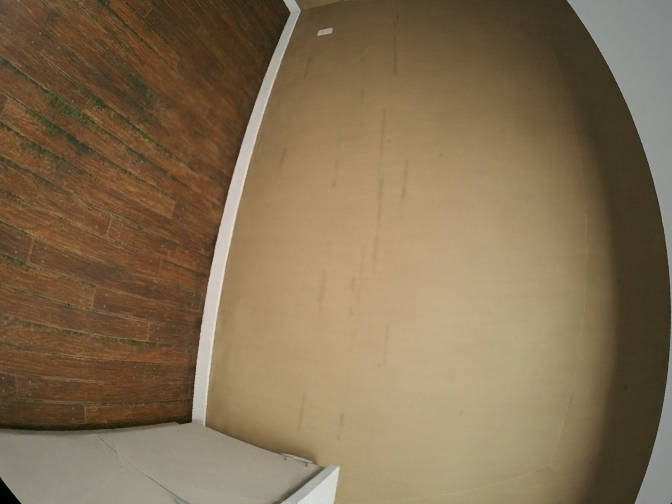

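Call:
execute_actions(
  actions=[
    {"r1":{"base":{"rotate_rad":0.9}},"r2":{"base":{"translate_m":0.45},"joints":{"head_pan_rad":1.5}}},
  ],
  cameras=["r1_nav_camera","r2_nav_camera"],
)

Scene clock: 73.97 s.
r1.base_odometry: x=+0.900 y=+0.000 heading=-0.883 (m, m, rad; r1's odometry frame)
r1.turned_by_wheels: +0.900 (rad since the last result)
r1.turned_by_imu: +0.887 (rad since the last result)
r1.base_tilt: forward=+0.0 right=+2.0 (deg)
r1.lidar_m: 1.00 1.28 1.59 1.37 1.16 0.65 1.19 1.65 2.16 1.21 0.90 0.88
r1.head_depth_mm: 814 837 860 888 917 944 975 / 854 882 908 937 968 1000 1039 / 901 933 963 992 1028 1068 1103 / 953 987 1021 1064 1095 1147 1187 / 1012 1053 1090 1130 1179 1226 1280 / 1008 1046 1086 1130 1177 1228 1284 / 1062 1104 1146 1206 1260 1316 1381
r1.base_status: done
r1.joint_positions: lift_m=+0.393 arm_m=-0.002 wrist_yaw_rad=+3.108 wrist_pitch_rad=-0.495 wrist_roll_rad=+0.013 gripper_m=+0.037 head_pan_rad=+0.007 head_tilt_rad=-0.198
r1.joint_status: not commanded
r1.motor_effort: left_wheel=-2(7) right_wheel=+5(8) lift_m=+38(37) arm_m=+0(0) wrist_yaw_rad=+0(0) wrist_pitch_rad=+6(6) wrist_roll_rad=+0(0) gripper_m=-1(0) head_pan_rad=-3(3) head_tilt_rad=-2(1) (%)
r1.hand_pose: x=-0.0140 y=+0.0706 z=+0.3890 quat_wxyz=(+0.186, +0.692, +0.161, +0.678) (m; r1's base frame)
r1.wrist_depth_mm: 896 - - - - - - / 911 - - - - - - / 947 - - - - - - / 839 875 - 836 855 876 844 / 704 691 702 692 712 703 691 / 554 593 599 591 607 591 596 / 480 509 - - 499 520 510
r2.base_odometry: x=-0.705 y=-1.179 heading=-0.470 (m, m, rad; r2's odometry frame)
r2.turned_by_wheels: +0.000 (rad since the last result)
r2.turned_by_imu: -0.001 (rad since the last result)
r2.base_tilt: forward=+1.4 right=-1.4 (deg)
r2.lidar_m: 0.93 0.97 1.34 2.64 2.38 1.75 1.70 0.72 0.53 0.51 0.53 0.73
r2.head_depth_mm: 2327 2458 2601 2669 2471 1918 1510 / 2330 2495 2645 2829 2628 1931 1518 / 2342 2463 2617 2769 2603 1914 1506 / 2302 2457 2608 2794 2631 1917 1496 / 2304 2469 2640 2833 2591 1900 1507 / 2309 2467 2573 2783 2580 1897 1495 / 2298 2428 2620 2823 2593 1905 -
r2.base_status: done
r2.joint_positions: lift_m=+0.930 arm_m=+0.001 wrist_yaw_rad=+0.000 wrist_pitch_rad=-0.027 wrist_roll_rad=+0.016 gripper_m=+0.111 head_pan_rad=+1.493 head_tilt_rad=-0.310
r2.joint_status: all done
r2.motor_effort: left_wheel=-3(3) right_wheel=+5(9) lift_m=+27(27) arm_m=-4(4) wrist_yaw_rad=-2(0) wrist_pitch_rad=+7(7) wrist_roll_rad=+0(0) gripper_m=-16(15) head_pan_rad=+3(30) head_tilt_rad=+4(4) (%)
r2.hand_pose: x=-0.0214 y=-0.4010 z=+1.0376 quat_wxyz=(+0.702, +0.010, -0.712, -0.010) (m; r2's base frame)
r2.wrist_depth_mm: 875 866 856 840 821 821 798 / 884 881 871 865 854 839 828 / 919 921 911 906 886 860 889 / 941 930 916 198 692 905 839 / 549 591 181 176 142 554 514 / 383 - 164 195 164 150 370 / 302 297 159 182 154 281 287
pictures: r1_nav_camera (sideways: a quarter turn counterclockwise sets it upright), r2_nav_camera (sideways: a quarter turn counterclockwise sets it upright)
Images, in order (width x height): r1_nav_camera 672x504, r2_nav_camera 672x504.

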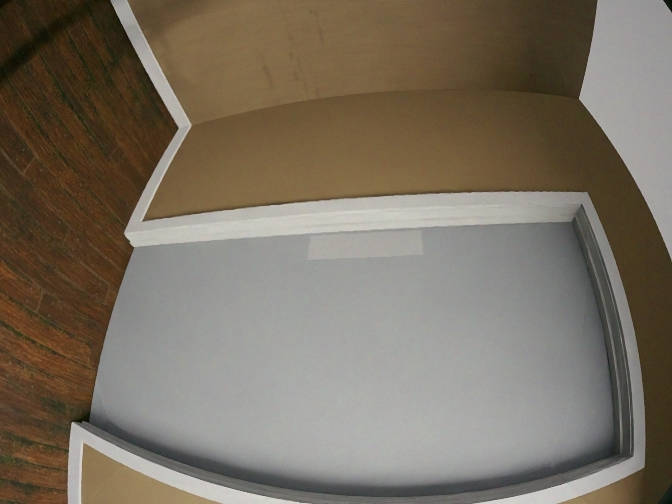

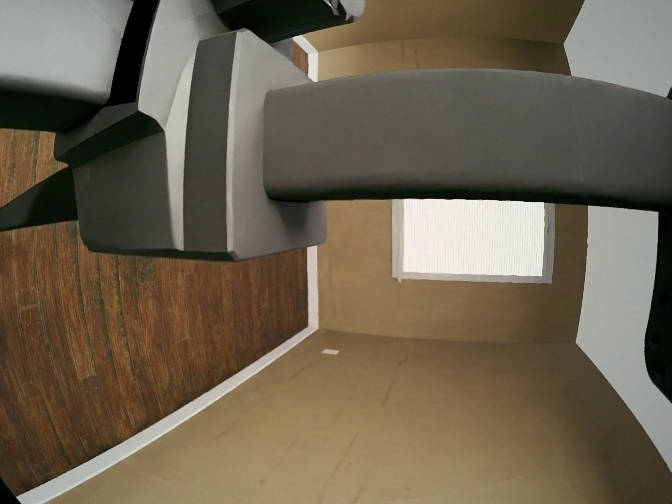

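Call:
execute_actions(
  actions=[
    {"r1":{"base":{"rotate_rad":-0.15}},"r2":{"base":{"rotate_rad":1.57},"joints":{"head_pan_rad":0.3}}},
  ],
  cameras=[],
)

Call:
execute_actions(
  actions=[
    {"r1":{"base":{"translate_m":0.45}}},
  ],
  cameras=["r1_nav_camera","r2_nav_camera"],
)

Scene clock: 78.00 s.
r1.base_odometry: x=+0.900 y=+0.000 heading=-1.033 (m, m, rad; r1's odometry frame)
r1.turned_by_wheels: -0.150 (rad since the last result)
r1.turned_by_imu: -0.148 (rad since the last result)
r1.base_tilt: forward=+0.2 right=+1.9 (deg)
r1.lidar_m: 0.97 1.16 1.59 1.37 1.23 0.65 1.15 1.44 2.15 1.44 0.95 0.88
r1.head_depth_mm: 793 817 845 871 903 929 970 / 821 850 878 910 940 973 1010 / 852 882 912 944 976 1019 1061 / 888 918 953 986 1024 1067 1110 / 924 955 995 1032 1074 1121 1175 / 966 999 1036 1080 1126 1176 1228 / 990 1026 1063 1104 1138 1193 1226
r1.base_status: done
r1.joint_positions: lift_m=+0.393 arm_m=-0.002 wrist_yaw_rad=+3.108 wrist_pitch_rad=-0.495 wrist_roll_rad=+0.013 gripper_m=+0.037 head_pan_rad=+0.007 head_tilt_rad=-0.198
r1.joint_status: not commanded
r1.motor_effort: left_wheel=+1(4) right_wheel=-5(7) lift_m=+37(36) arm_m=-1(0) wrist_yaw_rad=+0(1) wrist_pitch_rad=+7(6) wrist_roll_rad=+0(0) gripper_m=+0(0) head_pan_rad=-3(3) head_tilt_rad=-1(1) (%)
r1.hand_pose: x=-0.0140 y=+0.0706 z=+0.3890 quat_wxyz=(+0.186, +0.692, +0.161, +0.678) (m; r1's base frame)
r1.wrist_depth_mm: 945 - - - - - - / 962 - - - - - - / 994 - - - - - - / 861 849 - 859 842 845 866 / 707 698 712 696 692 694 705 / 584 589 608 592 612 597 591 / 509 521 - - 501 515 510
r2.base_odometry: x=-0.705 y=-1.179 heading=+1.100 (m, m, rad; r2's odometry frame)
r2.turned_by_wheels: +1.570 (rad since the last result)
r2.turned_by_imu: +1.589 (rad since the last result)
r2.base_tilt: forward=+1.4 right=-1.3 (deg)
r2.lidar_m: 2.64 2.39 1.76 1.70 0.72 0.53 0.51 0.53 0.73 0.93 0.97 1.33
r2.head_depth_mm: 2197 2379 2487 2619 2615 1935 1506 / 2325 2419 2581 2720 2631 1932 1513 / 2390 2545 2682 2872 2596 1914 1506 / 2476 2646 2788 2961 2579 1913 1511 / 2556 2758 2964 3160 2595 1897 1506 / 2629 2777 2970 3167 2589 1904 1502 / 2415 2531 2635 2743 2562 1896 1492
r2.base_status: done
r2.joint_positions: lift_m=+0.930 arm_m=+0.001 wrist_yaw_rad=+0.000 wrist_pitch_rad=-0.027 wrist_roll_rad=+0.016 gripper_m=+0.111 head_pan_rad=+0.307 head_tilt_rad=-0.310
r2.joint_status: all done
r2.motor_effort: left_wheel=-3(6) right_wheel=+5(9) lift_m=+27(27) arm_m=-4(4) wrist_yaw_rad=+1(1) wrist_pitch_rad=+7(7) wrist_roll_rad=+1(1) gripper_m=-15(15) head_pan_rad=-2(30) head_tilt_rad=+4(4) (%)
r2.hand_pose: x=-0.0214 y=-0.4010 z=+1.0376 quat_wxyz=(+0.702, +0.010, -0.712, -0.010) (m; r2's base frame)
r2.wrist_depth_mm: 661 655 659 652 629 632 633 / 697 687 674 670 665 659 658 / 707 700 708 681 695 679 661 / 753 729 734 196 702 699 695 / 770 769 181 177 143 720 729 / 797 - 165 197 163 150 740 / 820 830 159 181 153 784 771
pictures: none
No camera images: the call's "cameras" was empty. Leave "cameras" out to get every camera's image.

Scene clock: 83.67 s.
r1.base_odometry: x=+1.131 y=-0.386 heading=-1.033 (m, m, rad; r1's odometry frame)
r1.turned_by_wheels: +0.000 (rad since the last result)
r1.turned_by_imu: -0.002 (rad since the last result)
r1.base_tilt: forward=+0.2 right=+1.9 (deg)
r1.lidar_m: 0.56 0.70 1.25 1.43 1.67 1.55 1.07 1.96 2.33 0.77 0.56 0.55
r1.head_depth_mm: 436 450 464 480 495 513 532 / 452 466 481 499 516 536 555 / 469 485 502 520 539 558 582 / 489 505 524 541 564 585 612 / 509 526 547 567 591 616 643 / 530 550 571 594 620 648 678 / 552 575 599 625 653 683 718
r1.base_status: done
r1.joint_positions: lift_m=+0.393 arm_m=-0.002 wrist_yaw_rad=+3.108 wrist_pitch_rad=-0.495 wrist_roll_rad=+0.013 gripper_m=+0.037 head_pan_rad=+0.007 head_tilt_rad=-0.198
r1.joint_status: not commanded
r1.motor_effort: left_wheel=+1(6) right_wheel=-5(6) lift_m=+37(37) arm_m=+0(0) wrist_yaw_rad=+0(0) wrist_pitch_rad=+6(6) wrist_roll_rad=+0(0) gripper_m=+1(0) head_pan_rad=-3(3) head_tilt_rad=+0(1) (%)
r1.hand_pose: x=-0.0140 y=+0.0706 z=+0.3890 quat_wxyz=(+0.186, +0.692, +0.161, +0.678) (m; r1's base frame)
r1.wrist_depth_mm: - - - - - - - / - - - - - - - / - - - - - - 916 / 845 877 - 871 844 858 785 / 696 700 703 700 691 710 700 / 583 587 609 593 599 608 594 / 507 523 - - 500 516 514
r2.base_odometry: x=-0.705 y=-1.179 heading=+1.100 (m, m, rad; r2's odometry frame)
r2.turned_by_wheels: +0.000 (rad since the last result)
r2.turned_by_imu: -0.001 (rad since the last result)
r2.base_tilt: forward=+1.4 right=-1.4 (deg)
r2.lidar_m: 2.64 2.39 1.75 1.69 0.72 0.53 0.51 0.53 0.73 0.93 0.97 1.33
r2.head_depth_mm: 2241 2309 2500 2630 2639 1921 1516 / 2327 2415 2576 2747 2604 1931 1517 / 2379 2517 2692 2878 2619 1908 1505 / 2467 2620 2756 2963 2590 1914 1505 / 2572 2721 2941 3146 2577 1901 1504 / 2638 2846 2970 3178 2557 1879 1492 / 2443 2523 2618 2698 2574 1907 1491
r2.base_status: not commanded
r2.joint_positions: lift_m=+0.930 arm_m=+0.001 wrist_yaw_rad=+0.000 wrist_pitch_rad=-0.027 wrist_roll_rad=+0.016 gripper_m=+0.111 head_pan_rad=+0.307 head_tilt_rad=-0.310
r2.joint_status: not commanded
r2.motor_effort: left_wheel=-3(3) right_wheel=+5(5) lift_m=+27(27) arm_m=-4(4) wrist_yaw_rad=+0(1) wrist_pitch_rad=+7(7) wrist_roll_rad=+0(0) gripper_m=-14(14) head_pan_rad=-2(2) head_tilt_rad=+4(3) (%)
r2.hand_pose: x=-0.0214 y=-0.4010 z=+1.0376 quat_wxyz=(+0.702, +0.010, -0.712, -0.010) (m; r2's base frame)
r2.wrist_depth_mm: 656 653 658 645 651 639 630 / 692 691 677 664 661 663 639 / 713 722 705 684 670 671 663 / 756 739 725 196 696 708 696 / 774 763 181 177 142 731 715 / 813 - 164 195 163 151 733 / 836 813 160 182 153 773 783
pictures: r1_nav_camera (sideways: a quarter turn counterclockwise sets it upright), r2_nav_camera (sideways: a quarter turn counterclockwise sets it upright)
Images, in order (width x height): r1_nav_camera 672x504, r2_nav_camera 672x504.

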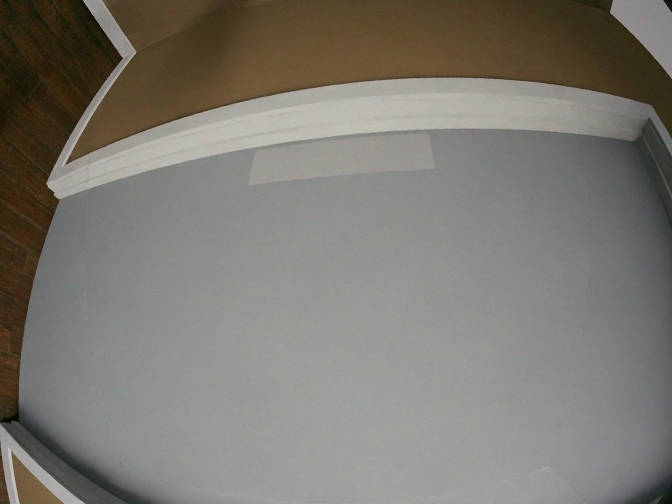

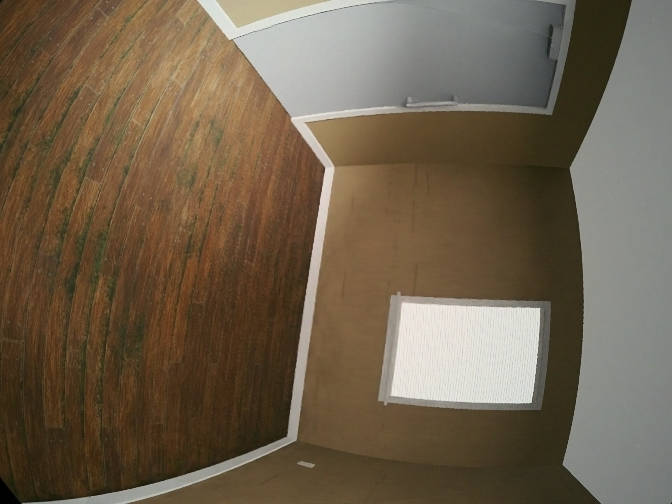

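Call:
execute_actions(
  actions=[
    {"r1":{"base":{"rotate_rad":-0.4}}},
  ],
  cameras=[],
)

Call:
execute_actions(
  actions=[
    {"r1":{"base":{"translate_m":0.9}}},
  ],
  cameras=["r1_nav_camera","r2_nav_camera"],
)

Scene clock: 85.93 s.
r1.base_odometry: x=+1.131 y=-0.386 heading=-1.433 (m, m, rad; r1's odometry frame)
r1.turned_by_wheels: -0.400 (rad since the last result)
r1.turned_by_imu: -0.394 (rad since the last result)
r1.base_tilt: forward=+0.1 right=+2.0 (deg)
r1.lidar_m: 0.55 0.57 0.76 1.42 1.47 1.49 1.08 1.60 2.19 1.81 0.66 0.56
r1.head_depth_mm: 458 476 494 514 536 559 586 / 458 474 493 512 534 556 583 / 455 472 489 510 531 554 580 / 453 469 488 508 529 550 577 / 450 468 486 505 525 548 573 / 450 465 484 502 523 545 569 / 447 464 482 500 521 543 567
r1.base_status: done
r1.joint_positions: lift_m=+0.393 arm_m=-0.002 wrist_yaw_rad=+3.108 wrist_pitch_rad=-0.495 wrist_roll_rad=+0.013 gripper_m=+0.037 head_pan_rad=+0.007 head_tilt_rad=-0.198
r1.joint_status: not commanded
r1.motor_effort: left_wheel=+2(5) right_wheel=-5(10) lift_m=+37(37) arm_m=+0(0) wrist_yaw_rad=+0(0) wrist_pitch_rad=+6(7) wrist_roll_rad=+0(1) gripper_m=+0(0) head_pan_rad=-3(3) head_tilt_rad=-1(1) (%)
r1.hand_pose: x=-0.0140 y=+0.0706 z=+0.3890 quat_wxyz=(+0.186, +0.692, +0.161, +0.678) (m; r1's base frame)
r1.wrist_depth_mm: - - - - - 779 586 / - - - - - 778 611 / - - - - - 776 622 / 848 859 - 863 857 800 615 / 690 695 708 687 700 702 625 / 591 598 596 596 605 594 570 / 510 529 - - 498 510 515
r2.base_odometry: x=-0.705 y=-1.179 heading=+1.100 (m, m, rad; r2's odometry frame)
r2.turned_by_wheels: +0.000 (rad since the last result)
r2.turned_by_imu: +0.000 (rad since the last result)
r2.base_tilt: forward=+1.4 right=-1.4 (deg)
r2.lidar_m: 2.64 2.39 1.76 1.69 0.72 0.53 0.51 0.53 0.73 0.93 0.97 1.33
r2.head_depth_mm: 2216 2380 2470 2670 2593 1914 1512 / 2330 2407 2584 2732 2607 1924 1507 / 2395 2514 2686 2812 2595 1929 1508 / 2480 2635 2765 2969 2599 1904 1502 / 2565 2755 2925 3124 2551 1924 1504 / 2661 2807 2960 3125 2580 1902 1498 / 2394 2464 2615 2747 2577 1873 1483
r2.base_status: not commanded
r2.joint_positions: lift_m=+0.930 arm_m=+0.001 wrist_yaw_rad=+0.000 wrist_pitch_rad=-0.027 wrist_roll_rad=+0.016 gripper_m=+0.111 head_pan_rad=+0.307 head_tilt_rad=-0.310
r2.joint_status: not commanded
r2.motor_effort: left_wheel=-3(3) right_wheel=+5(5) lift_m=+27(27) arm_m=-4(4) wrist_yaw_rad=-1(1) wrist_pitch_rad=+7(7) wrist_roll_rad=+0(0) gripper_m=-16(15) head_pan_rad=-3(3) head_tilt_rad=+4(3) (%)
r2.hand_pose: x=-0.0214 y=-0.4010 z=+1.0376 quat_wxyz=(+0.702, +0.010, -0.712, -0.010) (m; r2's base frame)
r2.wrist_depth_mm: 667 665 661 642 641 638 623 / 681 701 678 668 667 655 649 / 713 705 698 689 681 678 674 / 731 734 719 195 692 699 696 / 763 757 181 177 143 727 724 / 789 - 165 196 163 151 737 / 838 826 159 182 154 778 761
pictures: none
No camera images: the call's "cameras" was empty. Leave "cameras" out to get every camera's image.

Scene clock: 95.90 s.
r1.base_odometry: x=+1.255 y=-1.277 heading=-1.433 (m, m, rad; r1's odometry frame)
r1.turned_by_wheels: +0.000 (rad since the last result)
r1.turned_by_imu: -0.006 (rad since the last result)
r1.base_tilt: forward=+0.0 right=+2.0 (deg)
r1.lidar_m: - - 0.15 0.20 1.51 1.91 1.56 2.11 2.38 0.20 0.15 -
r1.head_depth_mm: - - - - - - - / - - - - - - - / - - - - - - - / - - - - - - - / - - - - - - - / - - - - - - - / - - - - - - -
r1.base_status: translate_m off_target (by the wheels' count: +0.8997 of +0.9000)
r1.joint_positions: lift_m=+0.393 arm_m=-0.001 wrist_yaw_rad=+3.112 wrist_pitch_rad=-0.497 wrist_roll_rad=+0.016 gripper_m=+0.037 head_pan_rad=+0.007 head_tilt_rad=-0.198
r1.joint_status: not commanded
r1.on_its_own: left_wheel is at rest, and its effort (+22) is outside its rest range (-18 to +18); right_wheel is at rest, and its effort (+44) is outside its rest range (-18 to +18)
r1.motor_effort: left_wheel=+22(65) right_wheel=+44(80) lift_m=+37(42) arm_m=-2(2) wrist_yaw_rad=-3(10) wrist_pitch_rad=+7(8) wrist_roll_rad=-2(1) gripper_m=+2(0) head_pan_rad=-3(5) head_tilt_rad=-1(7) (%)
r1.hand_pose: x=-0.0149 y=+0.0702 z=+0.3885 quat_wxyz=(+0.186, +0.693, +0.162, +0.677) (m; r1's base frame)
r1.wrist_depth_mm: - - - 617 207 110 75 / - - - 686 210 111 75 / - - - 758 212 111 75 / 867 866 - 800 216 113 76 / 708 698 690 683 206 113 76 / 599 602 596 580 174 114 77 / 508 531 - - 226 114 77
r2.base_odometry: x=-0.705 y=-1.179 heading=+1.100 (m, m, rad; r2's odometry frame)
r2.turned_by_wheels: +0.000 (rad since the last result)
r2.turned_by_imu: -0.001 (rad since the last result)
r2.base_tilt: forward=+1.5 right=-1.5 (deg)
r2.lidar_m: 2.64 2.40 1.76 1.69 0.72 0.53 0.51 0.53 0.73 0.93 0.97 1.33
r2.head_depth_mm: 2252 2358 2489 2620 2654 1908 1505 / 2306 2438 2589 2750 2616 1914 1520 / 2388 2530 2689 2889 2597 1912 1504 / 2481 2645 2778 2988 2616 1890 1504 / 2600 2714 2913 3110 2594 1906 1499 / 2654 2839 2971 3165 2564 1902 1503 / 2418 2512 2619 2709 2557 1907 1493
r2.base_status: not commanded
r2.joint_positions: lift_m=+0.930 arm_m=+0.001 wrist_yaw_rad=+0.000 wrist_pitch_rad=-0.027 wrist_roll_rad=+0.016 gripper_m=+0.111 head_pan_rad=+0.307 head_tilt_rad=-0.310
r2.joint_status: not commanded
r2.motor_effort: left_wheel=-3(3) right_wheel=+4(5) lift_m=+27(27) arm_m=-4(4) wrist_yaw_rad=+0(1) wrist_pitch_rad=+7(7) wrist_roll_rad=+0(1) gripper_m=-16(15) head_pan_rad=-2(3) head_tilt_rad=+3(4) (%)
r2.hand_pose: x=-0.0214 y=-0.4010 z=+1.0376 quat_wxyz=(+0.702, +0.010, -0.712, -0.010) (m; r2's base frame)
r2.wrist_depth_mm: 675 674 657 651 638 632 626 / 694 682 669 670 656 652 643 / 707 709 690 688 681 672 666 / 753 747 751 196 702 697 693 / 772 770 181 176 143 712 719 / 803 - 166 195 163 150 738 / 846 828 159 182 154 790 777
pictures: r1_nav_camera (sideways: a quarter turn counterclockwise sets it upright), r2_nav_camera (sideways: a quarter turn counterclockwise sets it upright)
Images, in order (width x height): r1_nav_camera 672x504, r2_nav_camera 672x504.

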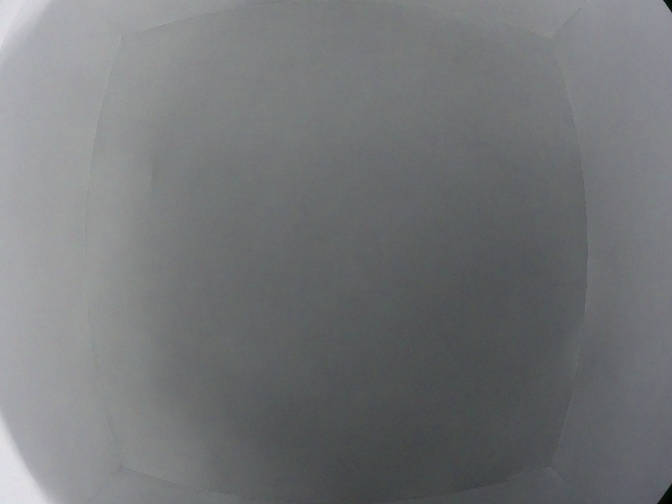

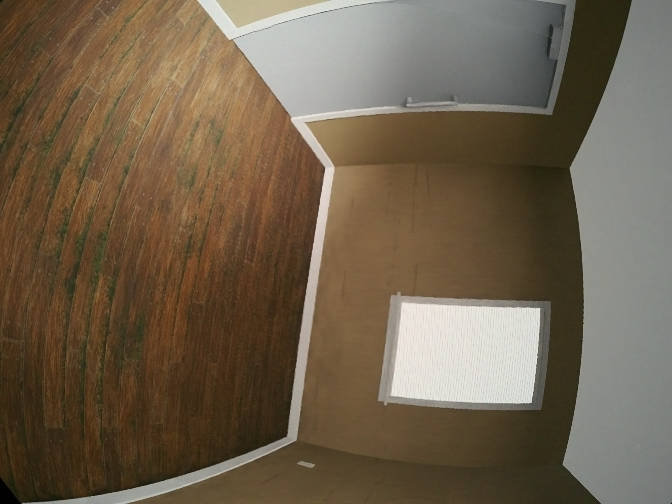

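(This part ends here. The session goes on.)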